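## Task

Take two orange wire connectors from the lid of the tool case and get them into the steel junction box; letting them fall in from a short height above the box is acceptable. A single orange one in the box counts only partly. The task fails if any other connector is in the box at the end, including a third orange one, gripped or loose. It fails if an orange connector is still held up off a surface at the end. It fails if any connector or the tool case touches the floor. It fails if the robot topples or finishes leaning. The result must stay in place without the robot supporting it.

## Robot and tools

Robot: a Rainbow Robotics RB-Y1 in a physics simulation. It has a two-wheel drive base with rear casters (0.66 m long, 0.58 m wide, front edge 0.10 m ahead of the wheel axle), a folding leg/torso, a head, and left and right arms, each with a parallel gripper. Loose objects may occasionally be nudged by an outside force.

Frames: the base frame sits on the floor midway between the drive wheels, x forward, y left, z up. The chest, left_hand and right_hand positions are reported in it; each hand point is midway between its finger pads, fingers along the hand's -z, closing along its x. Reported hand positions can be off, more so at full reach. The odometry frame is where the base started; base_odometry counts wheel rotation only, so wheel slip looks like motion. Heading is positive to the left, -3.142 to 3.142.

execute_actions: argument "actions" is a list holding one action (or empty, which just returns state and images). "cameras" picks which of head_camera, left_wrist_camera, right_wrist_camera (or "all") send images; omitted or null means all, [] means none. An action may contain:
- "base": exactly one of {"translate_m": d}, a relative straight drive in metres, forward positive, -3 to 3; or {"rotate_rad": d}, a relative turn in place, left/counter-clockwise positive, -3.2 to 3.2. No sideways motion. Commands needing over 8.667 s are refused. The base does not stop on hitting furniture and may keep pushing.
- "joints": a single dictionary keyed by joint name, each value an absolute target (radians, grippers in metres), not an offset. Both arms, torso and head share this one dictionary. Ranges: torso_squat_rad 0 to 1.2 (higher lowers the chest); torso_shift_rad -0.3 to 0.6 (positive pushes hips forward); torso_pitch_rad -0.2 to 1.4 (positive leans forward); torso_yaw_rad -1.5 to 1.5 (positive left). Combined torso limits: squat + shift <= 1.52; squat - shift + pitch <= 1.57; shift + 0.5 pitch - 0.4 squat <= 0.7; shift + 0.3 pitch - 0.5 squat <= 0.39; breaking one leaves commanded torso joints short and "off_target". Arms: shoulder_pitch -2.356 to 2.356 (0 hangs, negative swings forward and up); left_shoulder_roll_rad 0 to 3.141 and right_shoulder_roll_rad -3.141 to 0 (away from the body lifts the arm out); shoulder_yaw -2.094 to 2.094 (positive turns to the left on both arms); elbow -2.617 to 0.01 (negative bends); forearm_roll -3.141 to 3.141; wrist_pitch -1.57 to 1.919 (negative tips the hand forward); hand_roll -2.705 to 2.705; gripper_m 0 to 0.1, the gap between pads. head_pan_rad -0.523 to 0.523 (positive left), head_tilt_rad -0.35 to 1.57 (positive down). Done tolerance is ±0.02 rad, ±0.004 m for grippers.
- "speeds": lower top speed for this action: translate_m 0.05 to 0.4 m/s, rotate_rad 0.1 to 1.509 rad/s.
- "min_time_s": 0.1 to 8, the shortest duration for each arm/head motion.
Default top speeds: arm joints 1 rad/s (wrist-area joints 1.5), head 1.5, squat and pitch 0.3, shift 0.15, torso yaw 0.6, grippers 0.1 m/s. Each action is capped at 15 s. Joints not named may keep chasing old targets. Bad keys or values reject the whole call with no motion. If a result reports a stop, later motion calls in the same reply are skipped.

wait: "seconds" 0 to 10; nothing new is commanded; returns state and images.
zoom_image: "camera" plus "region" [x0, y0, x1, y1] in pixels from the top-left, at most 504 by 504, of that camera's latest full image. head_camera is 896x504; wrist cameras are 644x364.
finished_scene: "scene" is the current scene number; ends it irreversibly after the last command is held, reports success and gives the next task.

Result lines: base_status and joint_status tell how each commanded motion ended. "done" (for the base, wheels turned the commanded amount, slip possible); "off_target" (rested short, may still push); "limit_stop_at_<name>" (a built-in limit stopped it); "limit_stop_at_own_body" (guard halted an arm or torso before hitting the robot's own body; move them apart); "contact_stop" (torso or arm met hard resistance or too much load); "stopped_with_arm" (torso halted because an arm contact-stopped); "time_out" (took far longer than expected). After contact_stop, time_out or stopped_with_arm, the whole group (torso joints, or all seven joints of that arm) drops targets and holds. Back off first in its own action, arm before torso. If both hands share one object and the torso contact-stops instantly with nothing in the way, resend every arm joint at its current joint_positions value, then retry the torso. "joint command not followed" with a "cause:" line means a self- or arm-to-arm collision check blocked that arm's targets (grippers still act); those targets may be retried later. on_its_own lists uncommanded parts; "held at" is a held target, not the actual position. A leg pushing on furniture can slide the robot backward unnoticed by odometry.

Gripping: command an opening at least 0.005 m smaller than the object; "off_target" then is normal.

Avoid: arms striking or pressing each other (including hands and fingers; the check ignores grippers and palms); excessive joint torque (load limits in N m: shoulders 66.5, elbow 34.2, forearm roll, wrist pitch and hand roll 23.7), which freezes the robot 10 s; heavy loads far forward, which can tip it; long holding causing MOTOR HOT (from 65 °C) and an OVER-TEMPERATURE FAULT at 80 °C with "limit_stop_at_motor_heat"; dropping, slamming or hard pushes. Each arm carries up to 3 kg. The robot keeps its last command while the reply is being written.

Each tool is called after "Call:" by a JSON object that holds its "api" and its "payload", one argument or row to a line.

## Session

Call:
{"api": "execute_actions", "payload": {
  "actions": [],
  "cameras": ["head_camera"]
}}

Scene clock: 0.00 s.
base_odometry: x=+0.000 y=+0.000 heading=+0.000 (m, m, rad; odometry frame)
base_status: not commanded
joint_positions: torso_squat_rad=+0.350 torso_shift_rad=-0.001 torso_pitch_rad=+0.000 torso_yaw_rad=+0.000 left_shoulder_pitch_rad=-0.027 left_shoulder_roll_rad=+0.044 left_shoulder_yaw_rad=+0.029 left_elbow_rad=-0.240 left_forearm_roll_rad=+0.037 left_wrist_pitch_rad=-0.021 left_hand_roll_rad=-0.026 left_gripper_m=+0.099 right_shoulder_pitch_rad=-0.016 right_shoulder_roll_rad=-0.040 right_shoulder_yaw_rad=+0.016 right_elbow_rad=-0.138 right_forearm_roll_rad=+0.006 right_wrist_pitch_rad=+0.017 right_hand_roll_rad=+0.002 right_gripper_m=+0.099 head_pan_rad=+0.000 head_tilt_rad=+0.401
joint_status: not commanded
chest: x=-0.2285 y=+0.0001 z=+1.2474 quat_wxyz=(+1.000, +0.000, +0.000, +0.000) (m; base frame)
left_hand: x=-0.0876 y=+0.2552 z=+0.5767 quat_wxyz=(+0.989, +0.022, -0.143, +0.013) (m; base frame)
right_hand: x=-0.1532 y=-0.2498 z=+0.5665 quat_wxyz=(+0.997, -0.020, -0.068, +0.016) (m; base frame)
pictures: head_camera
Images, in order (width x height): head_camera 896x504.

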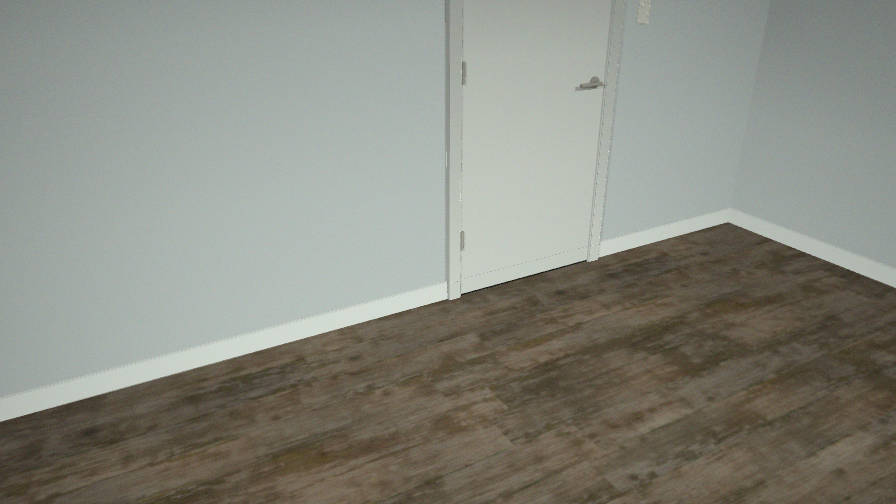

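Call:
{"api": "execute_actions", "payload": {
  "actions": [
    {"base":{"rotate_rad":2.0},"joints":{"head_pan_rad":0.2}}
  ],
  "cameras": ["head_camera"]
}}

Scene clock: 10.57 s.
base_odometry: x=+0.000 y=+0.000 heading=+1.999 (m, m, rad; odometry frame)
base_status: done
joint_positions: torso_squat_rad=+0.350 torso_shift_rad=-0.001 torso_pitch_rad=+0.000 torso_yaw_rad=+0.000 left_shoulder_pitch_rad=-0.027 left_shoulder_roll_rad=+0.044 left_shoulder_yaw_rad=+0.029 left_elbow_rad=-0.240 left_forearm_roll_rad=+0.037 left_wrist_pitch_rad=-0.021 left_hand_roll_rad=-0.026 left_gripper_m=+0.099 right_shoulder_pitch_rad=-0.016 right_shoulder_roll_rad=-0.040 right_shoulder_yaw_rad=+0.016 right_elbow_rad=-0.138 right_forearm_roll_rad=+0.006 right_wrist_pitch_rad=+0.017 right_hand_roll_rad=+0.002 right_gripper_m=+0.099 head_pan_rad=+0.200 head_tilt_rad=+0.401
joint_status: all done
chest: x=-0.2285 y=+0.0000 z=+1.2474 quat_wxyz=(+1.000, +0.000, +0.000, +0.000) (m; base frame)
left_hand: x=-0.0876 y=+0.2552 z=+0.5767 quat_wxyz=(+0.989, +0.022, -0.143, +0.013) (m; base frame)
right_hand: x=-0.1532 y=-0.2498 z=+0.5665 quat_wxyz=(+0.997, -0.020, -0.068, +0.016) (m; base frame)
pictures: head_camera
Images, in order (width x height): head_camera 896x504.

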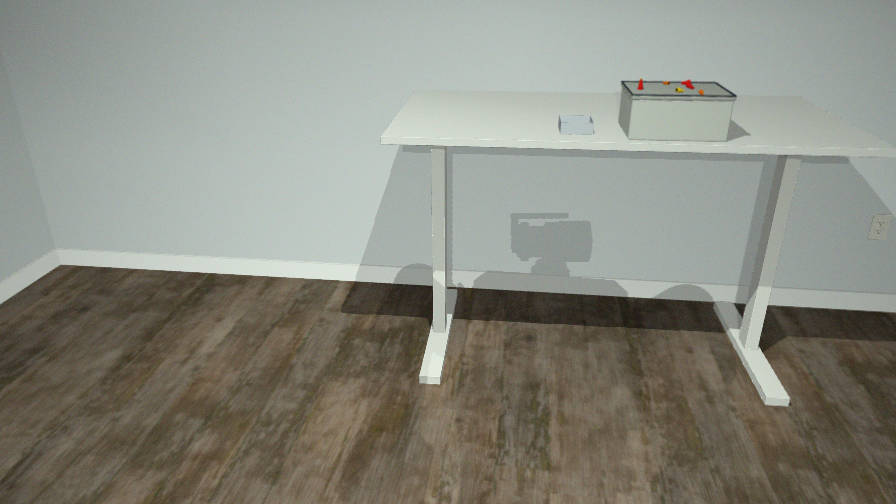

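Call:
{"api": "execute_actions", "payload": {
  "actions": [
    {"base":{"rotate_rad":-0.13},"joints":{"head_pan_rad":0,"torso_squat_rad":0,"left_shoulder_pitch_rad":-1.7,"left_shoulder_roll_rad":0.1,"left_shoulder_yaw_rad":0,"left_elbow_rad":-0.2,"left_wrist_pitch_rad":1.9,"left_forearm_roll_rad":0.35,"left_hand_roll_rad":2.0,"left_gripper_m":0.036,"head_tilt_rad":0.55,"torso_yaw_rad":0}}
  ],
  "cameras": []
}}

Call:
{"api": "execute_actions", "payload": {
  "actions": [
    {"base":{"translate_m":1.35}}
  ],
  "cameras": ["head_camera","left_wrist_camera"]
}}

Scene clock: 25.67 s.
base_odometry: x=+0.000 y=+0.000 heading=+1.870 (m, m, rad; odometry frame)
base_status: done
joint_positions: torso_squat_rad=+0.000 torso_shift_rad=-0.001 torso_pitch_rad=+0.000 torso_yaw_rad=+0.000 left_shoulder_pitch_rad=-1.700 left_shoulder_roll_rad=+0.100 left_shoulder_yaw_rad=+0.000 left_elbow_rad=-0.200 left_forearm_roll_rad=+0.350 left_wrist_pitch_rad=+1.900 left_hand_roll_rad=+2.000 left_gripper_m=+0.036 right_shoulder_pitch_rad=-0.016 right_shoulder_roll_rad=-0.040 right_shoulder_yaw_rad=+0.016 right_elbow_rad=-0.139 right_forearm_roll_rad=+0.006 right_wrist_pitch_rad=+0.017 right_hand_roll_rad=+0.002 right_gripper_m=+0.099 head_pan_rad=+0.000 head_tilt_rad=+0.550
joint_status: all done
chest: x=-0.2284 y=+0.0000 z=+1.2899 quat_wxyz=(+1.000, +0.000, +0.000, +0.000) (m; base frame)
left_hand: x=+0.2557 y=+0.0708 z=+1.2064 quat_wxyz=(+0.675, +0.056, +0.008, +0.735) (m; base frame)
right_hand: x=-0.1533 y=-0.2498 z=+0.6090 quat_wxyz=(+0.997, -0.020, -0.068, +0.016) (m; base frame)
pictures: none
No camera images: the call's "cameras" was empty. Leave "cameras" out to get every camera's image.

Scene clock: 30.60 s.
base_odometry: x=-0.399 y=+1.290 heading=+1.872 (m, m, rad; odometry frame)
base_status: done
joint_positions: torso_squat_rad=+0.000 torso_shift_rad=-0.001 torso_pitch_rad=+0.000 torso_yaw_rad=+0.000 left_shoulder_pitch_rad=-1.700 left_shoulder_roll_rad=+0.100 left_shoulder_yaw_rad=+0.000 left_elbow_rad=-0.200 left_forearm_roll_rad=+0.350 left_wrist_pitch_rad=+1.900 left_hand_roll_rad=+2.000 left_gripper_m=+0.036 right_shoulder_pitch_rad=-0.016 right_shoulder_roll_rad=-0.040 right_shoulder_yaw_rad=+0.016 right_elbow_rad=-0.138 right_forearm_roll_rad=+0.006 right_wrist_pitch_rad=+0.017 right_hand_roll_rad=+0.002 right_gripper_m=+0.099 head_pan_rad=+0.000 head_tilt_rad=+0.550
joint_status: not commanded
chest: x=-0.2284 y=+0.0000 z=+1.2899 quat_wxyz=(+1.000, +0.000, +0.000, +0.000) (m; base frame)
left_hand: x=+0.2556 y=+0.0709 z=+1.2063 quat_wxyz=(+0.675, +0.056, +0.009, +0.735) (m; base frame)
right_hand: x=-0.1533 y=-0.2498 z=+0.6091 quat_wxyz=(+0.997, -0.020, -0.068, +0.016) (m; base frame)
pictures: head_camera, left_wrist_camera
Images, in order (width x height): head_camera 896x504, left_wrist_camera 644x364.

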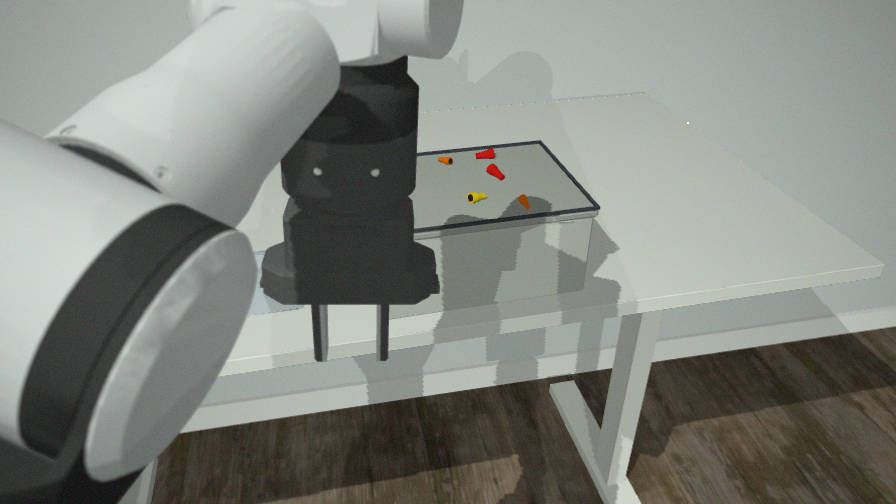

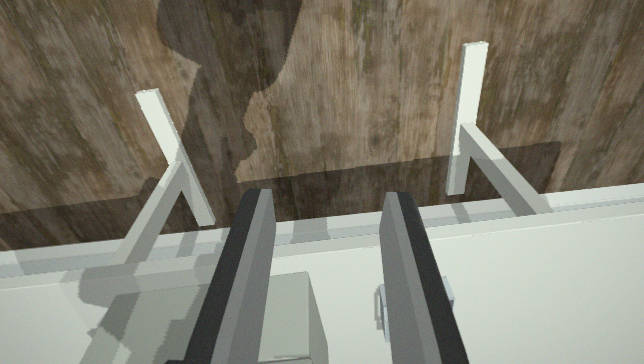

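Call:
{"api": "execute_actions", "payload": {
  "actions": [
    {"base":{"translate_m":0.45},"joints":{"torso_yaw_rad":-0.37,"head_pan_rad":0.1,"head_tilt_rad":0.85,"left_hand_roll_rad":2.45,"left_forearm_roll_rad":0.43}}
  ],
  "cameras": ["head_camera","left_wrist_camera"]
}}

Scene clock: 44.67 s.
base_odometry: x=-0.533 y=+1.719 heading=+1.873 (m, m, rad; odometry frame)
base_status: done
joint_positions: torso_squat_rad=+0.000 torso_shift_rad=-0.001 torso_pitch_rad=+0.000 torso_yaw_rad=-0.370 left_shoulder_pitch_rad=-1.700 left_shoulder_roll_rad=+0.100 left_shoulder_yaw_rad=+0.000 left_elbow_rad=-0.200 left_forearm_roll_rad=+0.430 left_wrist_pitch_rad=+1.900 left_hand_roll_rad=+2.450 left_gripper_m=+0.036 right_shoulder_pitch_rad=-0.016 right_shoulder_roll_rad=-0.040 right_shoulder_yaw_rad=+0.016 right_elbow_rad=-0.138 right_forearm_roll_rad=+0.006 right_wrist_pitch_rad=+0.017 right_hand_roll_rad=+0.002 right_gripper_m=+0.099 head_pan_rad=+0.100 head_tilt_rad=+0.850
joint_status: all done
chest: x=-0.2285 y=+0.0000 z=+1.2899 quat_wxyz=(+0.983, +0.000, +0.000, -0.184) (m; base frame)
left_hand: x=+0.2369 y=-0.1220 z=+1.2067 quat_wxyz=(+0.653, +0.055, +0.024, +0.755) (m; base frame)
right_hand: x=-0.2486 y=-0.2601 z=+0.6090 quat_wxyz=(+0.983, -0.032, -0.063, -0.168) (m; base frame)
pictures: head_camera, left_wrist_camera
Images, in order (width x height): head_camera 896x504, left_wrist_camera 644x364.

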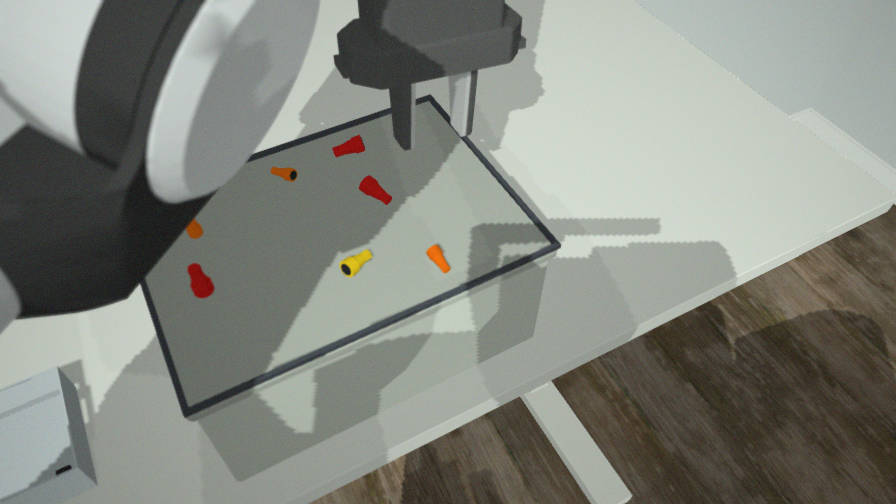

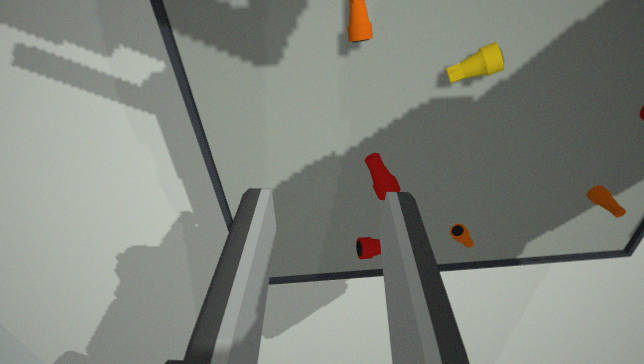

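Call:
{"api": "execute_actions", "payload": {
  "actions": [
    {"base":{"translate_m":-0.04},"joints":{"torso_yaw_rad":-0.335,"torso_squat_rad":0.34,"left_hand_roll_rad":2.42}}
  ],
  "cameras": ["head_camera","left_wrist_camera"]
}}

Scene clock: 55.40 s.
base_odometry: x=-0.521 y=+1.681 heading=+1.873 (m, m, rad; odometry frame)
base_status: done
joint_positions: torso_squat_rad=+0.340 torso_shift_rad=-0.001 torso_pitch_rad=+0.000 torso_yaw_rad=-0.335 left_shoulder_pitch_rad=-1.700 left_shoulder_roll_rad=+0.100 left_shoulder_yaw_rad=+0.000 left_elbow_rad=-0.200 left_forearm_roll_rad=+0.430 left_wrist_pitch_rad=+1.900 left_hand_roll_rad=+2.420 left_gripper_m=+0.036 right_shoulder_pitch_rad=-0.016 right_shoulder_roll_rad=-0.040 right_shoulder_yaw_rad=+0.016 right_elbow_rad=-0.138 right_forearm_roll_rad=+0.006 right_wrist_pitch_rad=+0.017 right_hand_roll_rad=+0.002 right_gripper_m=+0.099 head_pan_rad=+0.100 head_tilt_rad=+0.850
joint_status: all done
chest: x=-0.2285 y=+0.0000 z=+1.2498 quat_wxyz=(+0.986, +0.000, +0.000, -0.167) (m; base frame)
left_hand: x=+0.2408 y=-0.1057 z=+1.1668 quat_wxyz=(+0.652, +0.054, +0.026, +0.756) (m; base frame)
right_hand: x=-0.2395 y=-0.2606 z=+0.5690 quat_wxyz=(+0.986, -0.031, -0.064, -0.150) (m; base frame)
pictures: head_camera, left_wrist_camera
Images, in order (width x height): head_camera 896x504, left_wrist_camera 644x364.

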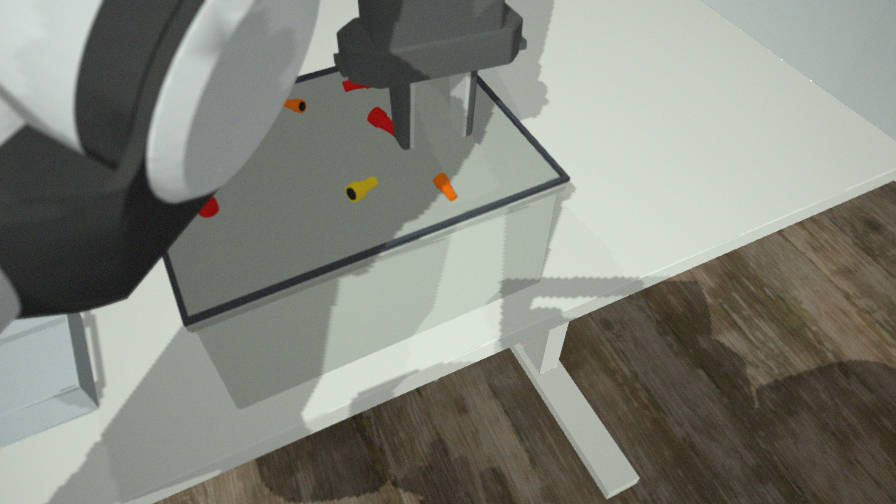

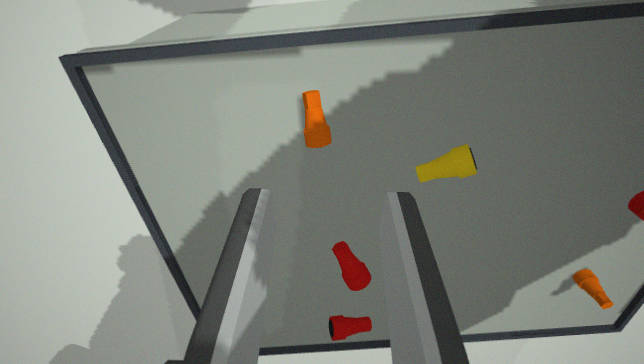

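Call:
{"api": "execute_actions", "payload": {
  "actions": [
    {"joints":{"torso_yaw_rad":-0.345,"torso_squat_rad":0.44}}
  ],
  "cameras": ["head_camera","left_wrist_camera"]
}}

Call:
{"api": "zoom_image", "payload": {
  "camera": "head_camera",
  "region": [350,60,530,220]
}}

Scene clock: 61.67 s.
base_odometry: x=-0.521 y=+1.681 heading=+1.873 (m, m, rad; odometry frame)
base_status: not commanded
joint_positions: torso_squat_rad=+0.440 torso_shift_rad=-0.001 torso_pitch_rad=+0.000 torso_yaw_rad=-0.345 left_shoulder_pitch_rad=-1.700 left_shoulder_roll_rad=+0.100 left_shoulder_yaw_rad=+0.000 left_elbow_rad=-0.200 left_forearm_roll_rad=+0.430 left_wrist_pitch_rad=+1.900 left_hand_roll_rad=+2.420 left_gripper_m=+0.036 right_shoulder_pitch_rad=-0.016 right_shoulder_roll_rad=-0.040 right_shoulder_yaw_rad=+0.016 right_elbow_rad=-0.138 right_forearm_roll_rad=+0.006 right_wrist_pitch_rad=+0.017 right_hand_roll_rad=+0.002 right_gripper_m=+0.099 head_pan_rad=+0.100 head_tilt_rad=+0.850
joint_status: all done
chest: x=-0.2285 y=+0.0000 z=+1.2232 quat_wxyz=(+0.985, +0.000, +0.000, -0.172) (m; base frame)
left_hand: x=+0.2398 y=-0.1103 z=+1.1401 quat_wxyz=(+0.655, +0.054, +0.025, +0.753) (m; base frame)
right_hand: x=-0.2420 y=-0.2605 z=+0.5424 quat_wxyz=(+0.985, -0.032, -0.064, -0.155) (m; base frame)
pictures: head_camera, left_wrist_camera
Images, in order (width x height): head_camera 896x504, left_wrist_camera 644x364.

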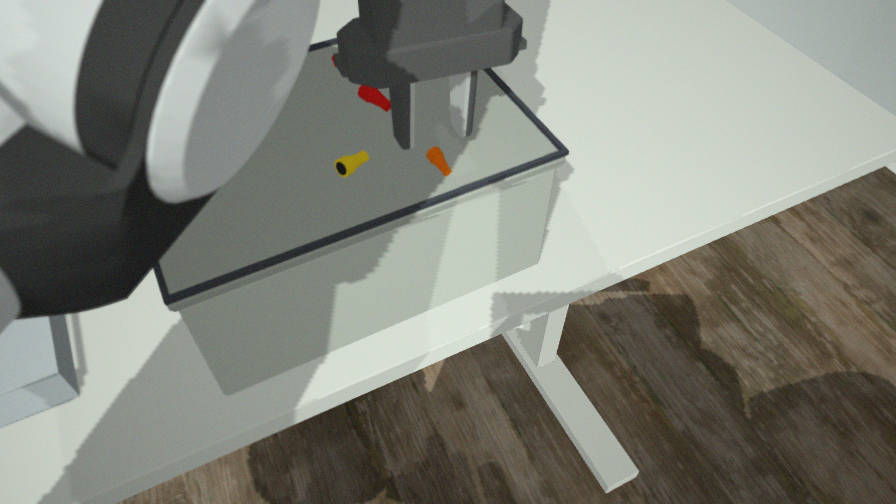

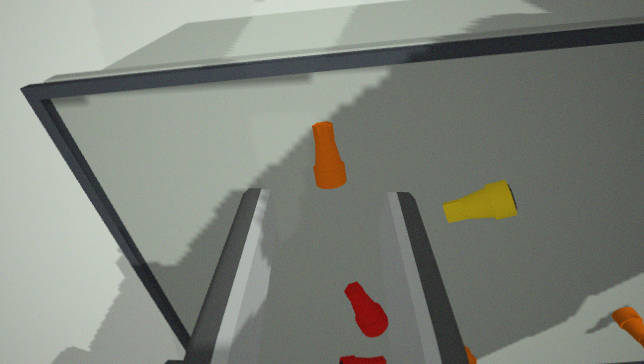

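Region (350, 60, 530, 220) of head_camera's 896x504 image, scaled by 2.800, with more detail than that image has.

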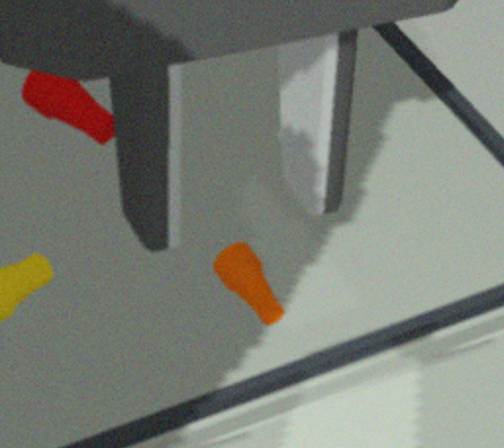

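Call:
{"api": "execute_actions", "payload": {
  "actions": [
    {"joints":{"torso_squat_rad":0.495}}
  ],
  "cameras": ["head_camera","left_wrist_camera"]
}}

Call:
{"api": "zoom_image", "payload": {
  "camera": "head_camera",
  "region": [350,60,530,220]
}}

Scene clock: 68.53 s.
base_odometry: x=-0.521 y=+1.681 heading=+1.873 (m, m, rad; odometry frame)
base_status: not commanded
joint_positions: torso_squat_rad=+0.495 torso_shift_rad=-0.001 torso_pitch_rad=+0.000 torso_yaw_rad=-0.345 left_shoulder_pitch_rad=-1.700 left_shoulder_roll_rad=+0.100 left_shoulder_yaw_rad=+0.000 left_elbow_rad=-0.200 left_forearm_roll_rad=+0.430 left_wrist_pitch_rad=+1.900 left_hand_roll_rad=+2.420 left_gripper_m=+0.036 right_shoulder_pitch_rad=-0.016 right_shoulder_roll_rad=-0.040 right_shoulder_yaw_rad=+0.016 right_elbow_rad=-0.138 right_forearm_roll_rad=+0.006 right_wrist_pitch_rad=+0.017 right_hand_roll_rad=+0.002 right_gripper_m=+0.099 head_pan_rad=+0.100 head_tilt_rad=+0.850
joint_status: all done
chest: x=-0.2285 y=+0.0001 z=+1.2059 quat_wxyz=(+0.985, +0.000, +0.000, -0.172) (m; base frame)
left_hand: x=+0.2398 y=-0.1103 z=+1.1228 quat_wxyz=(+0.655, +0.054, +0.025, +0.753) (m; base frame)
right_hand: x=-0.2420 y=-0.2605 z=+0.5250 quat_wxyz=(+0.985, -0.032, -0.064, -0.155) (m; base frame)
pictures: head_camera, left_wrist_camera
Images, in order (width x height): head_camera 896x504, left_wrist_camera 644x364.

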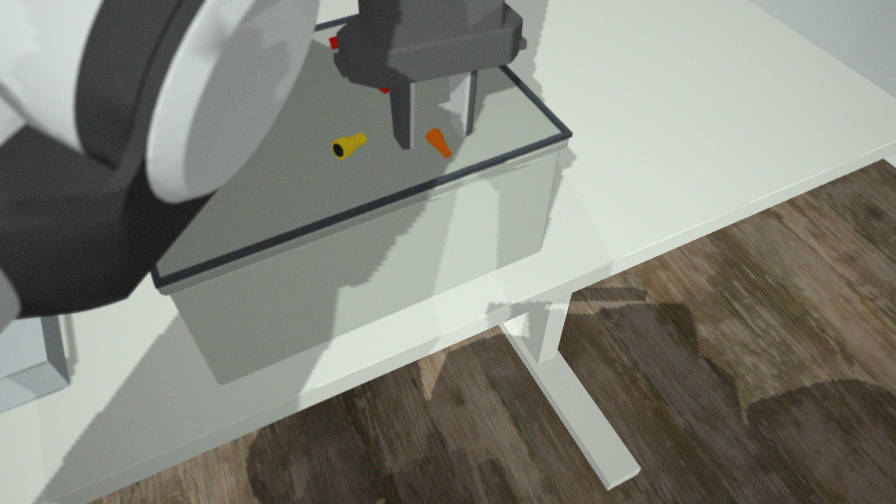

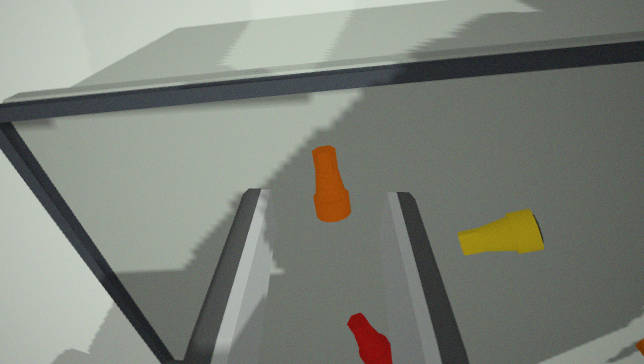

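Region (350, 60, 530, 220) of head_camera's 896x504 image, scaled by 2.800, with more detail than that image has.

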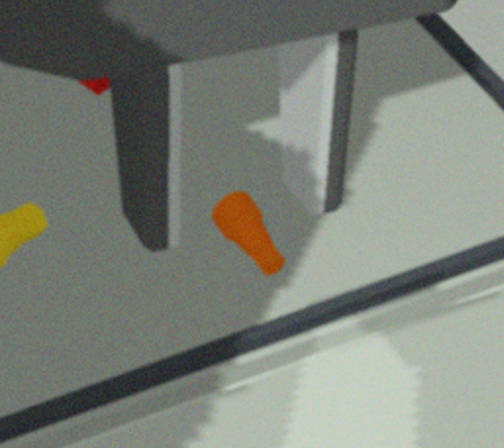

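Call:
{"api": "execute_actions", "payload": {
  "actions": [
    {"base":{"translate_m":0.005},"joints":{"torso_squat_rad":0.53}}
  ],
  "cameras": ["left_wrist_camera"]
}}

Call:
{"api": "execute_actions", "payload": {
  "actions": [
    {"joints":{"left_gripper_m":0.002}}
  ],
  "cameras": ["head_camera","left_wrist_camera"]
}}

Scene clock: 74.93 s.
base_odometry: x=-0.523 y=+1.686 heading=+1.873 (m, m, rad; odometry frame)
base_status: done
joint_positions: torso_squat_rad=+0.518 torso_shift_rad=-0.002 torso_pitch_rad=-0.004 torso_yaw_rad=-0.345 left_shoulder_pitch_rad=-1.706 left_shoulder_roll_rad=+0.102 left_shoulder_yaw_rad=+0.000 left_elbow_rad=-0.203 left_forearm_roll_rad=+0.430 left_wrist_pitch_rad=+1.900 left_hand_roll_rad=+2.420 left_gripper_m=+0.036 right_shoulder_pitch_rad=-0.016 right_shoulder_roll_rad=-0.040 right_shoulder_yaw_rad=+0.016 right_elbow_rad=-0.138 right_forearm_roll_rad=+0.006 right_wrist_pitch_rad=+0.017 right_hand_roll_rad=+0.002 right_gripper_m=+0.099 head_pan_rad=+0.100 head_tilt_rad=+0.850
joint_status: torso_squat_rad contact_stop (moved +0.023 of +0.035)
chest: x=-0.2305 y=+0.0002 z=+1.1979 quat_wxyz=(+0.985, +0.000, -0.002, -0.172) (m; base frame)
left_hand: x=+0.2394 y=-0.1110 z=+1.1202 quat_wxyz=(+0.656, +0.049, +0.023, +0.753) (m; base frame)
right_hand: x=-0.2413 y=-0.2606 z=+0.5171 quat_wxyz=(+0.985, -0.031, -0.065, -0.155) (m; base frame)
pictures: left_wrist_camera
Images, in order (width x height): left_wrist_camera 644x364.

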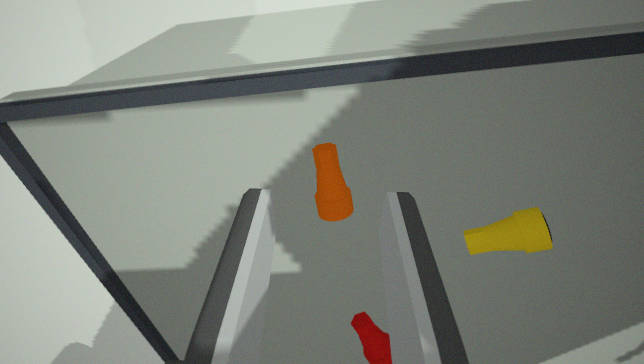

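not run: a stop came earlier in this reply.

Touched the lid. Back off slightly, then close.

Call:
{"api": "execute_actions", "payload": {
  "actions": [
    {"joints":{"torso_squat_rad":0.497,"torso_pitch_rad":0,"torso_shift_rad":0}}
  ],
  "cameras": []
}}

Call:
{"api": "execute_actions", "payload": {
  "actions": [
    {"joints":{"left_gripper_m":0.002}}
  ],
  "cameras": ["head_camera","left_wrist_camera"]
}}

Scene clock: 82.93 s.
base_odometry: x=-0.523 y=+1.686 heading=+1.873 (m, m, rad; odometry frame)
base_status: not commanded
joint_positions: torso_squat_rad=+0.497 torso_shift_rad=+0.000 torso_pitch_rad=+0.000 torso_yaw_rad=-0.345 left_shoulder_pitch_rad=-1.701 left_shoulder_roll_rad=+0.101 left_shoulder_yaw_rad=+0.000 left_elbow_rad=-0.201 left_forearm_roll_rad=+0.430 left_wrist_pitch_rad=+1.900 left_hand_roll_rad=+2.420 left_gripper_m=+0.036 right_shoulder_pitch_rad=-0.016 right_shoulder_roll_rad=-0.040 right_shoulder_yaw_rad=+0.016 right_elbow_rad=-0.138 right_forearm_roll_rad=+0.006 right_wrist_pitch_rad=+0.017 right_hand_roll_rad=+0.002 right_gripper_m=+0.099 head_pan_rad=+0.100 head_tilt_rad=+0.850
joint_status: all done
chest: x=-0.2280 y=+0.0001 z=+1.2052 quat_wxyz=(+0.985, +0.000, +0.000, -0.172) (m; base frame)
left_hand: x=+0.2406 y=-0.1102 z=+1.1226 quat_wxyz=(+0.655, +0.054, +0.025, +0.753) (m; base frame)
right_hand: x=-0.2416 y=-0.2605 z=+0.5244 quat_wxyz=(+0.985, -0.032, -0.063, -0.155) (m; base frame)
pictures: none
No camera images: the call's "cameras" was empty. Leave "cameras" out to get every camera's image.

Scene clock: 83.77 s.
base_odometry: x=-0.523 y=+1.686 heading=+1.873 (m, m, rad; odometry frame)
base_status: not commanded
joint_positions: torso_squat_rad=+0.497 torso_shift_rad=+0.000 torso_pitch_rad=+0.000 torso_yaw_rad=-0.345 left_shoulder_pitch_rad=-1.700 left_shoulder_roll_rad=+0.100 left_shoulder_yaw_rad=+0.000 left_elbow_rad=-0.200 left_forearm_roll_rad=+0.430 left_wrist_pitch_rad=+1.900 left_hand_roll_rad=+2.420 left_gripper_m=+0.008 right_shoulder_pitch_rad=-0.016 right_shoulder_roll_rad=-0.040 right_shoulder_yaw_rad=+0.016 right_elbow_rad=-0.138 right_forearm_roll_rad=+0.006 right_wrist_pitch_rad=+0.017 right_hand_roll_rad=+0.002 right_gripper_m=+0.099 head_pan_rad=+0.100 head_tilt_rad=+0.850
joint_status: left_gripper_m off_target (ended at +0.008, target +0.002)
chest: x=-0.2280 y=+0.0001 z=+1.2052 quat_wxyz=(+0.985, +0.000, +0.000, -0.172) (m; base frame)
left_hand: x=+0.2406 y=-0.1102 z=+1.1223 quat_wxyz=(+0.655, +0.054, +0.026, +0.753) (m; base frame)
right_hand: x=-0.2416 y=-0.2605 z=+0.5244 quat_wxyz=(+0.985, -0.032, -0.063, -0.155) (m; base frame)
pictures: head_camera, left_wrist_camera
Images, in order (width x height): head_camera 896x504, left_wrist_camera 644x364.

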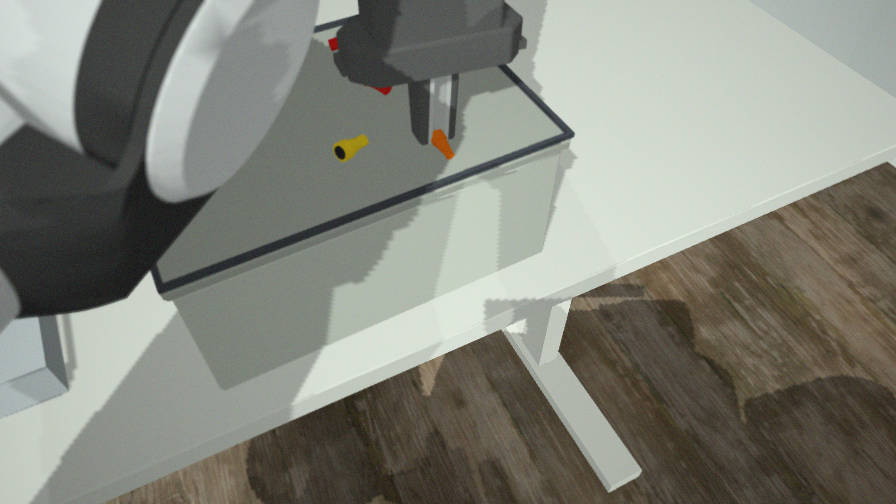

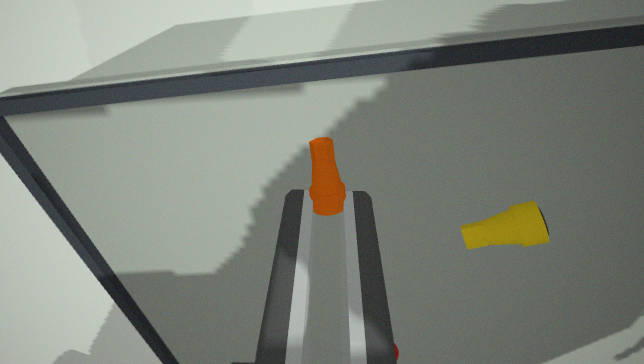

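Call:
{"api": "execute_actions", "payload": {
  "actions": [
    {"joints":{"torso_squat_rad":0.3}}
  ],
  "cameras": ["left_wrist_camera"]
}}

Call:
{"api": "execute_actions", "payload": {
  "actions": [
    {"joints":{"torso_yaw_rad":0.35,"head_tilt_rad":1.0,"head_pan_rad":-0.1,"left_hand_roll_rad":1.9},"min_time_s":1.5}
  ],
  "cameras": ["head_camera","left_wrist_camera"]
}}

Scene clock: 91.70 s.
base_odometry: x=-0.523 y=+1.686 heading=+1.873 (m, m, rad; odometry frame)
base_status: not commanded
joint_positions: torso_squat_rad=+0.300 torso_shift_rad=+0.000 torso_pitch_rad=+0.000 torso_yaw_rad=-0.345 left_shoulder_pitch_rad=-1.700 left_shoulder_roll_rad=+0.100 left_shoulder_yaw_rad=+0.000 left_elbow_rad=-0.200 left_forearm_roll_rad=+0.430 left_wrist_pitch_rad=+1.900 left_hand_roll_rad=+2.420 left_gripper_m=+0.008 right_shoulder_pitch_rad=-0.016 right_shoulder_roll_rad=-0.040 right_shoulder_yaw_rad=+0.016 right_elbow_rad=-0.138 right_forearm_roll_rad=+0.006 right_wrist_pitch_rad=+0.017 right_hand_roll_rad=+0.002 right_gripper_m=+0.099 head_pan_rad=+0.100 head_tilt_rad=+0.850
joint_status: all done
chest: x=-0.2279 y=+0.0001 z=+1.2587 quat_wxyz=(+0.985, +0.000, +0.000, -0.172) (m; base frame)
left_hand: x=+0.2405 y=-0.1101 z=+1.1755 quat_wxyz=(+0.655, +0.054, +0.026, +0.753) (m; base frame)
right_hand: x=-0.2417 y=-0.2605 z=+0.5778 quat_wxyz=(+0.985, -0.032, -0.063, -0.155) (m; base frame)
pictures: left_wrist_camera
Images, in order (width x height): left_wrist_camera 644x364.

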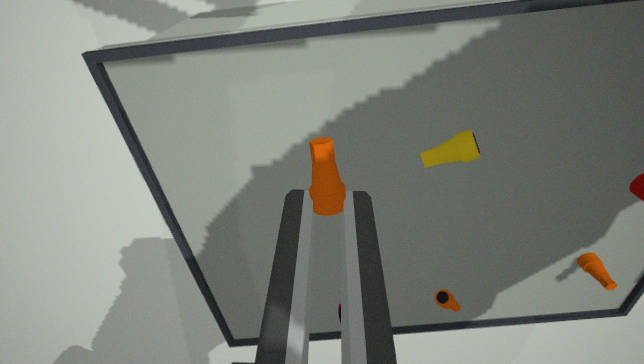

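Scene clock: 93.63 s.
base_odometry: x=-0.523 y=+1.686 heading=+1.873 (m, m, rad; odometry frame)
base_status: not commanded
joint_positions: torso_squat_rad=+0.300 torso_shift_rad=+0.000 torso_pitch_rad=+0.000 torso_yaw_rad=+0.350 left_shoulder_pitch_rad=-1.700 left_shoulder_roll_rad=+0.100 left_shoulder_yaw_rad=+0.000 left_elbow_rad=-0.200 left_forearm_roll_rad=+0.430 left_wrist_pitch_rad=+1.900 left_hand_roll_rad=+1.900 left_gripper_m=+0.008 right_shoulder_pitch_rad=-0.016 right_shoulder_roll_rad=-0.040 right_shoulder_yaw_rad=+0.016 right_elbow_rad=-0.138 right_forearm_roll_rad=+0.006 right_wrist_pitch_rad=+0.017 right_hand_roll_rad=+0.002 right_gripper_m=+0.099 head_pan_rad=-0.100 head_tilt_rad=+1.000
joint_status: all done
chest: x=-0.2279 y=+0.0001 z=+1.2587 quat_wxyz=(+0.985, +0.000, +0.000, +0.174) (m; base frame)
left_hand: x=+0.2024 y=+0.2153 z=+1.1751 quat_wxyz=(+0.587, +0.030, +0.052, +0.807) (m; base frame)
right_hand: x=-0.0719 y=-0.2089 z=+0.5777 quat_wxyz=(+0.979, -0.008, -0.070, +0.190) (m; base frame)
pictures: head_camera, left_wrist_camera
Images, in order (width x height): head_camera 896x504, left_wrist_camera 644x364.

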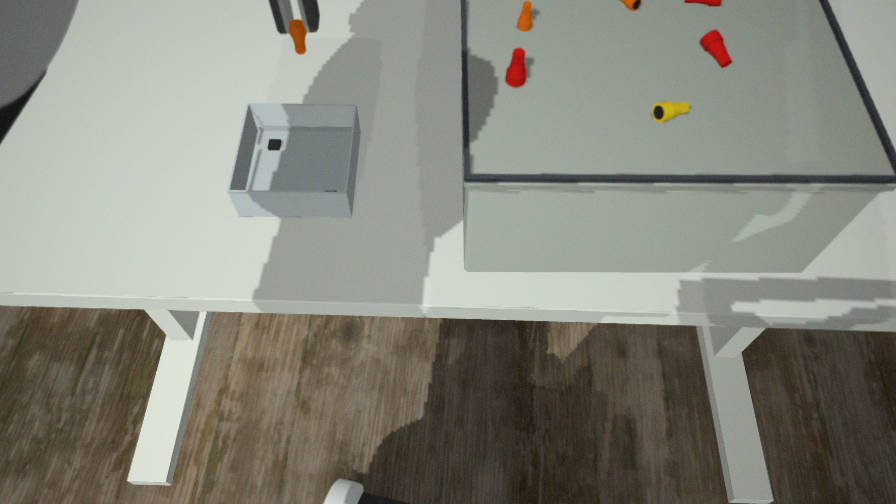

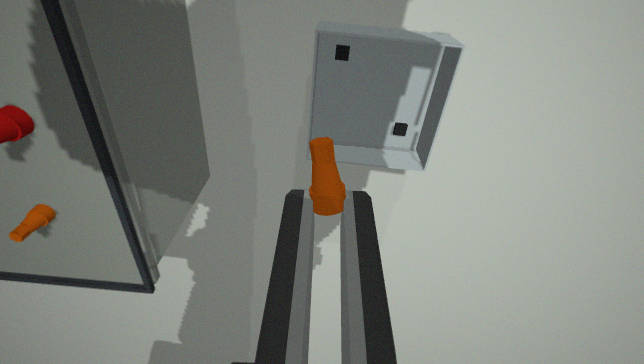

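Call:
{"api": "execute_actions", "payload": {
  "actions": [
    {"base":{"translate_m":0.03},"joints":{"torso_yaw_rad":0.415,"torso_squat_rad":0.66,"head_tilt_rad":0.85}}
  ],
  "cameras": ["head_camera","left_wrist_camera"]
}}

Scene clock: 102.83 s.
base_odometry: x=-0.532 y=+1.715 heading=+1.874 (m, m, rad; odometry frame)
base_status: done
joint_positions: torso_squat_rad=+0.660 torso_shift_rad=+0.000 torso_pitch_rad=+0.000 torso_yaw_rad=+0.415 left_shoulder_pitch_rad=-1.700 left_shoulder_roll_rad=+0.100 left_shoulder_yaw_rad=+0.000 left_elbow_rad=-0.200 left_forearm_roll_rad=+0.430 left_wrist_pitch_rad=+1.900 left_hand_roll_rad=+1.900 left_gripper_m=+0.008 right_shoulder_pitch_rad=-0.016 right_shoulder_roll_rad=-0.040 right_shoulder_yaw_rad=+0.016 right_elbow_rad=-0.138 right_forearm_roll_rad=+0.006 right_wrist_pitch_rad=+0.017 right_hand_roll_rad=+0.002 right_gripper_m=+0.099 head_pan_rad=-0.100 head_tilt_rad=+0.850
joint_status: all done
chest: x=-0.2281 y=+0.0001 z=+1.1429 quat_wxyz=(+0.979, +0.000, +0.000, +0.206) (m; base frame)
left_hand: x=+0.1874 y=+0.2427 z=+1.0595 quat_wxyz=(+0.560, +0.028, +0.053, +0.826) (m; base frame)
right_hand: x=-0.0587 y=-0.1983 z=+0.4620 quat_wxyz=(+0.973, -0.006, -0.070, +0.221) (m; base frame)
pictures: head_camera, left_wrist_camera
Images, in order (width x height): head_camera 896x504, left_wrist_camera 644x364.

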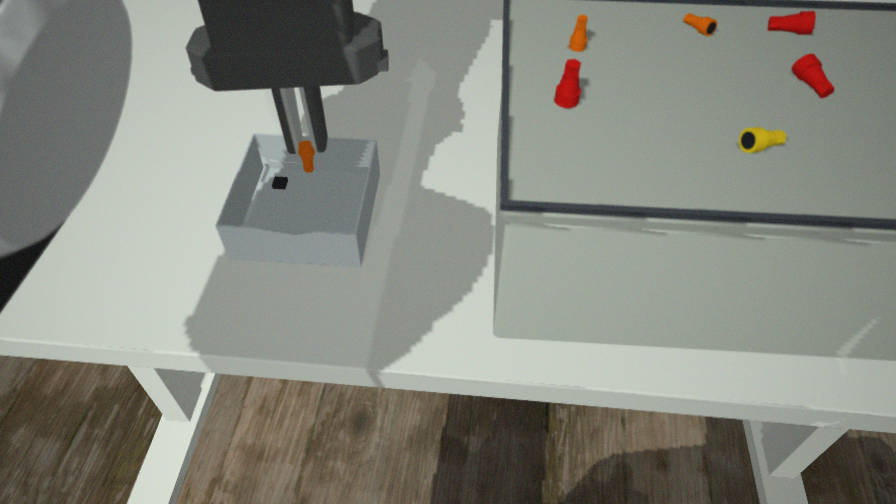

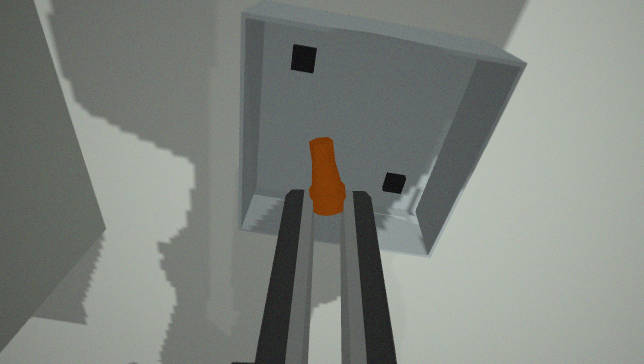

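Call:
{"api": "execute_actions", "payload": {
  "actions": [
    {"base":{"translate_m":-0.012},"joints":{"torso_squat_rad":0.72,"torso_yaw_rad":0.43}}
  ],
  "cameras": ["left_wrist_camera"]
}}

Call:
{"api": "execute_actions", "payload": {
  "actions": [
    {"joints":{"left_gripper_m":0.034}}
  ],
  "cameras": []
}}

Call:
{"api": "execute_actions", "payload": {
  "actions": [
    {"joints":{"torso_squat_rad":0.33}}
  ],
  "cameras": ["left_wrist_camera"]
}}

Call:
{"api": "execute_actions", "payload": {
  "actions": [
    {"base":{"translate_m":0.055},"joints":{"torso_yaw_rad":0.005,"left_hand_roll_rad":2.1,"head_pan_rad":-0.15}}
  ],
  "cameras": ["head_camera","left_wrist_camera"]
}}

Scene clock: 119.97 s.
base_odometry: x=-0.528 y=+1.703 heading=+1.874 (m, m, rad; odometry frame)
base_status: done
joint_positions: torso_squat_rad=+0.720 torso_shift_rad=+0.000 torso_pitch_rad=+0.000 torso_yaw_rad=+0.430 left_shoulder_pitch_rad=-1.700 left_shoulder_roll_rad=+0.100 left_shoulder_yaw_rad=+0.000 left_elbow_rad=-0.200 left_forearm_roll_rad=+0.430 left_wrist_pitch_rad=+1.900 left_hand_roll_rad=+1.900 left_gripper_m=+0.008 right_shoulder_pitch_rad=-0.016 right_shoulder_roll_rad=-0.040 right_shoulder_yaw_rad=+0.016 right_elbow_rad=-0.138 right_forearm_roll_rad=+0.006 right_wrist_pitch_rad=+0.017 right_hand_roll_rad=+0.002 right_gripper_m=+0.099 head_pan_rad=-0.100 head_tilt_rad=+0.850
joint_status: all done
chest: x=-0.2281 y=+0.0001 z=+1.1162 quat_wxyz=(+0.977, +0.000, +0.000, +0.213) (m; base frame)
left_hand: x=+0.1837 y=+0.2489 z=+1.0327 quat_wxyz=(+0.554, +0.028, +0.053, +0.830) (m; base frame)
right_hand: x=-0.0558 y=-0.1958 z=+0.4353 quat_wxyz=(+0.971, -0.005, -0.070, +0.228) (m; base frame)
pictures: left_wrist_camera
Images, in order (width x height): left_wrist_camera 644x364.

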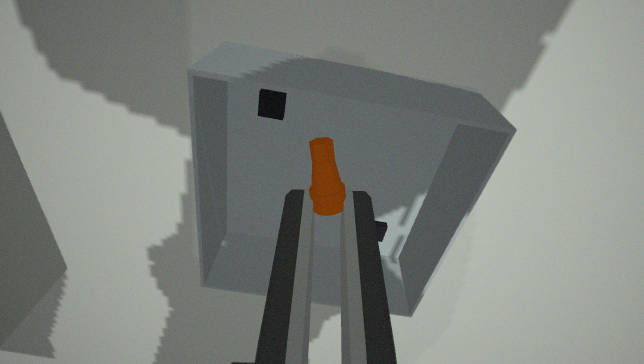

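Scene clock: 120.77 s.
base_odometry: x=-0.528 y=+1.703 heading=+1.874 (m, m, rad; odometry frame)
base_status: not commanded
joint_positions: torso_squat_rad=+0.720 torso_shift_rad=+0.000 torso_pitch_rad=+0.000 torso_yaw_rad=+0.430 left_shoulder_pitch_rad=-1.700 left_shoulder_roll_rad=+0.100 left_shoulder_yaw_rad=+0.000 left_elbow_rad=-0.200 left_forearm_roll_rad=+0.430 left_wrist_pitch_rad=+1.900 left_hand_roll_rad=+1.900 left_gripper_m=+0.034 right_shoulder_pitch_rad=-0.016 right_shoulder_roll_rad=-0.040 right_shoulder_yaw_rad=+0.016 right_elbow_rad=-0.138 right_forearm_roll_rad=+0.006 right_wrist_pitch_rad=+0.017 right_hand_roll_rad=+0.002 right_gripper_m=+0.099 head_pan_rad=-0.100 head_tilt_rad=+0.850
joint_status: all done
chest: x=-0.2281 y=+0.0001 z=+1.1162 quat_wxyz=(+0.977, +0.000, +0.000, +0.213) (m; base frame)
left_hand: x=+0.1837 y=+0.2489 z=+1.0327 quat_wxyz=(+0.554, +0.028, +0.053, +0.830) (m; base frame)
right_hand: x=-0.0558 y=-0.1958 z=+0.4353 quat_wxyz=(+0.971, -0.005, -0.070, +0.228) (m; base frame)
pictures: none
No camera images: the call's "cameras" was empty. Leave "cameras" out to get every camera's image.

Scene clock: 122.93 s.
base_odometry: x=-0.528 y=+1.703 heading=+1.874 (m, m, rad; odometry frame)
base_status: not commanded
joint_positions: torso_squat_rad=+0.330 torso_shift_rad=+0.000 torso_pitch_rad=+0.000 torso_yaw_rad=+0.430 left_shoulder_pitch_rad=-1.700 left_shoulder_roll_rad=+0.100 left_shoulder_yaw_rad=+0.000 left_elbow_rad=-0.200 left_forearm_roll_rad=+0.430 left_wrist_pitch_rad=+1.900 left_hand_roll_rad=+1.900 left_gripper_m=+0.034 right_shoulder_pitch_rad=-0.016 right_shoulder_roll_rad=-0.040 right_shoulder_yaw_rad=+0.016 right_elbow_rad=-0.138 right_forearm_roll_rad=+0.006 right_wrist_pitch_rad=+0.017 right_hand_roll_rad=+0.002 right_gripper_m=+0.099 head_pan_rad=-0.100 head_tilt_rad=+0.850
joint_status: all done
chest: x=-0.2279 y=+0.0001 z=+1.2522 quat_wxyz=(+0.977, +0.000, +0.000, +0.213) (m; base frame)
left_hand: x=+0.1839 y=+0.2489 z=+1.1686 quat_wxyz=(+0.554, +0.028, +0.053, +0.830) (m; base frame)
right_hand: x=-0.0559 y=-0.1958 z=+0.5712 quat_wxyz=(+0.971, -0.005, -0.070, +0.228) (m; base frame)
pictures: left_wrist_camera
Images, in order (width x height): left_wrist_camera 644x364.

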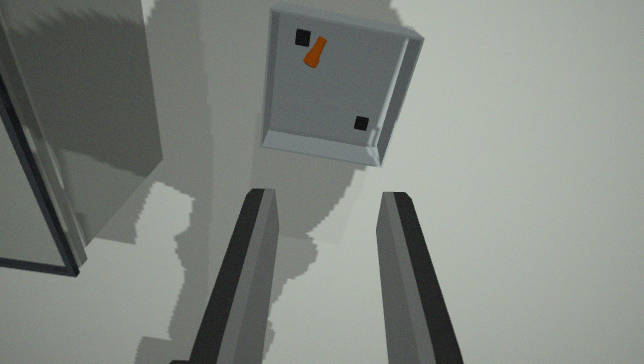

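Scene clock: 124.43 s.
base_odometry: x=-0.544 y=+1.756 heading=+1.875 (m, m, rad; odometry frame)
base_status: done
joint_positions: torso_squat_rad=+0.330 torso_shift_rad=+0.000 torso_pitch_rad=+0.000 torso_yaw_rad=+0.005 left_shoulder_pitch_rad=-1.700 left_shoulder_roll_rad=+0.100 left_shoulder_yaw_rad=+0.000 left_elbow_rad=-0.200 left_forearm_roll_rad=+0.430 left_wrist_pitch_rad=+1.900 left_hand_roll_rad=+2.100 left_gripper_m=+0.034 right_shoulder_pitch_rad=-0.016 right_shoulder_roll_rad=-0.040 right_shoulder_yaw_rad=+0.016 right_elbow_rad=-0.139 right_forearm_roll_rad=+0.006 right_wrist_pitch_rad=+0.017 right_hand_roll_rad=+0.002 right_gripper_m=+0.099 head_pan_rad=-0.150 head_tilt_rad=+0.850
joint_status: all done
chest: x=-0.2279 y=+0.0000 z=+1.2522 quat_wxyz=(+1.000, +0.000, +0.000, +0.002) (m; base frame)
left_hand: x=+0.2498 y=+0.0569 z=+1.1687 quat_wxyz=(+0.644, +0.043, +0.042, +0.763) (m; base frame)
right_hand: x=-0.1517 y=-0.2494 z=+0.5713 quat_wxyz=(+0.997, -0.020, -0.068, +0.019) (m; base frame)
pictures: head_camera, left_wrist_camera
Images, in order (width x height): head_camera 896x504, left_wrist_camera 644x364.

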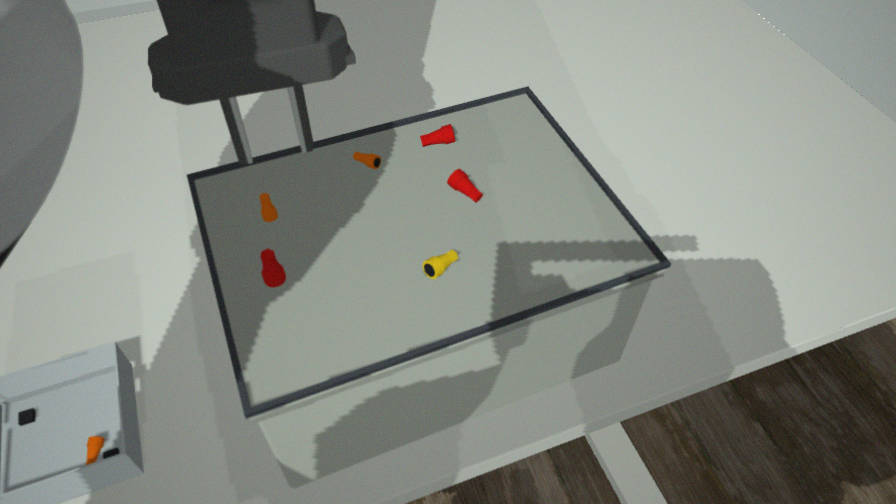

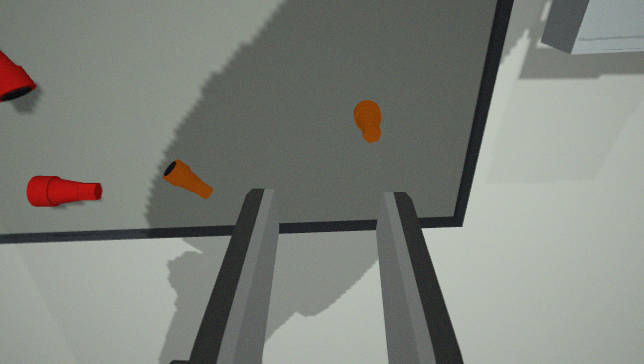

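Call:
{"api": "execute_actions", "payload": {
  "actions": [
    {"base":{"translate_m":-0.005},"joints":{"torso_yaw_rad":0.045}}
  ],
  "cameras": []
}}

Call:
{"api": "execute_actions", "payload": {
  "actions": [
    {"joints":{"torso_squat_rad":0.45}}
  ],
  "cameras": ["head_camera","left_wrist_camera"]
}}

Scene clock: 141.60 s.
base_odometry: x=-0.543 y=+1.751 heading=+1.875 (m, m, rad; odometry frame)
base_status: done
joint_positions: torso_squat_rad=+0.330 torso_shift_rad=+0.000 torso_pitch_rad=+0.000 torso_yaw_rad=+0.045 left_shoulder_pitch_rad=-1.700 left_shoulder_roll_rad=+0.100 left_shoulder_yaw_rad=+0.000 left_elbow_rad=-0.200 left_forearm_roll_rad=+0.430 left_wrist_pitch_rad=+1.900 left_hand_roll_rad=+2.100 left_gripper_m=+0.034 right_shoulder_pitch_rad=-0.016 right_shoulder_roll_rad=-0.040 right_shoulder_yaw_rad=+0.016 right_elbow_rad=-0.139 right_forearm_roll_rad=+0.006 right_wrist_pitch_rad=+0.017 right_hand_roll_rad=+0.002 right_gripper_m=+0.099 head_pan_rad=-0.150 head_tilt_rad=+0.850
joint_status: all done
chest: x=-0.2280 y=+0.0000 z=+1.2522 quat_wxyz=(+1.000, +0.000, +0.000, +0.023) (m; base frame)
left_hand: x=+0.2471 y=+0.0761 z=+1.1687 quat_wxyz=(+0.628, +0.042, +0.043, +0.775) (m; base frame)
right_hand: x=-0.1417 y=-0.2462 z=+0.5713 quat_wxyz=(+0.997, -0.019, -0.068, +0.039) (m; base frame)
pictures: none
No camera images: the call's "cameras" was empty. Leave "cameras" out to get every camera's image.

Scene clock: 142.77 s.
base_odometry: x=-0.543 y=+1.751 heading=+1.875 (m, m, rad; odometry frame)
base_status: not commanded
joint_positions: torso_squat_rad=+0.450 torso_shift_rad=+0.000 torso_pitch_rad=+0.000 torso_yaw_rad=+0.045 left_shoulder_pitch_rad=-1.700 left_shoulder_roll_rad=+0.100 left_shoulder_yaw_rad=+0.000 left_elbow_rad=-0.200 left_forearm_roll_rad=+0.430 left_wrist_pitch_rad=+1.900 left_hand_roll_rad=+2.100 left_gripper_m=+0.034 right_shoulder_pitch_rad=-0.016 right_shoulder_roll_rad=-0.040 right_shoulder_yaw_rad=+0.016 right_elbow_rad=-0.139 right_forearm_roll_rad=+0.006 right_wrist_pitch_rad=+0.017 right_hand_roll_rad=+0.002 right_gripper_m=+0.099 head_pan_rad=-0.150 head_tilt_rad=+0.850
joint_status: all done
chest: x=-0.2281 y=+0.0001 z=+1.2202 quat_wxyz=(+1.000, +0.000, +0.000, +0.023) (m; base frame)
left_hand: x=+0.2470 y=+0.0761 z=+1.1369 quat_wxyz=(+0.628, +0.042, +0.043, +0.775) (m; base frame)
right_hand: x=-0.1417 y=-0.2462 z=+0.5394 quat_wxyz=(+0.997, -0.019, -0.068, +0.039) (m; base frame)
pictures: head_camera, left_wrist_camera
Images, in order (width x height): head_camera 896x504, left_wrist_camera 644x364.

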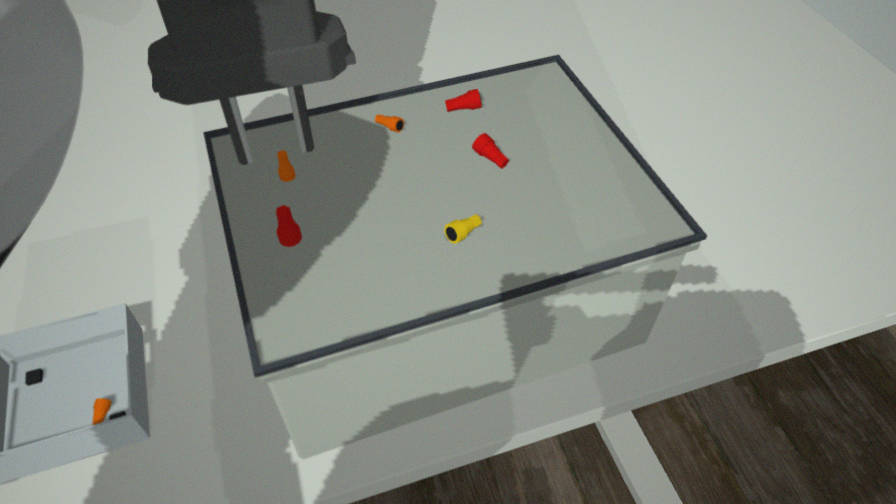

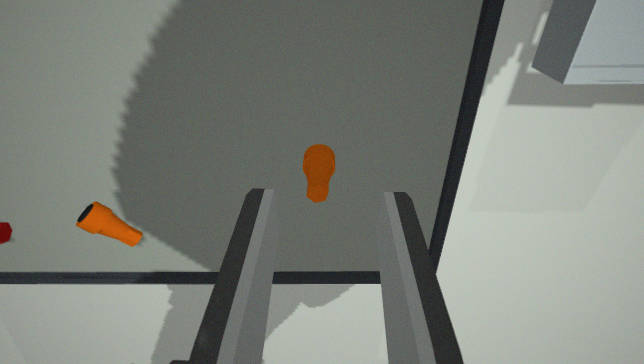

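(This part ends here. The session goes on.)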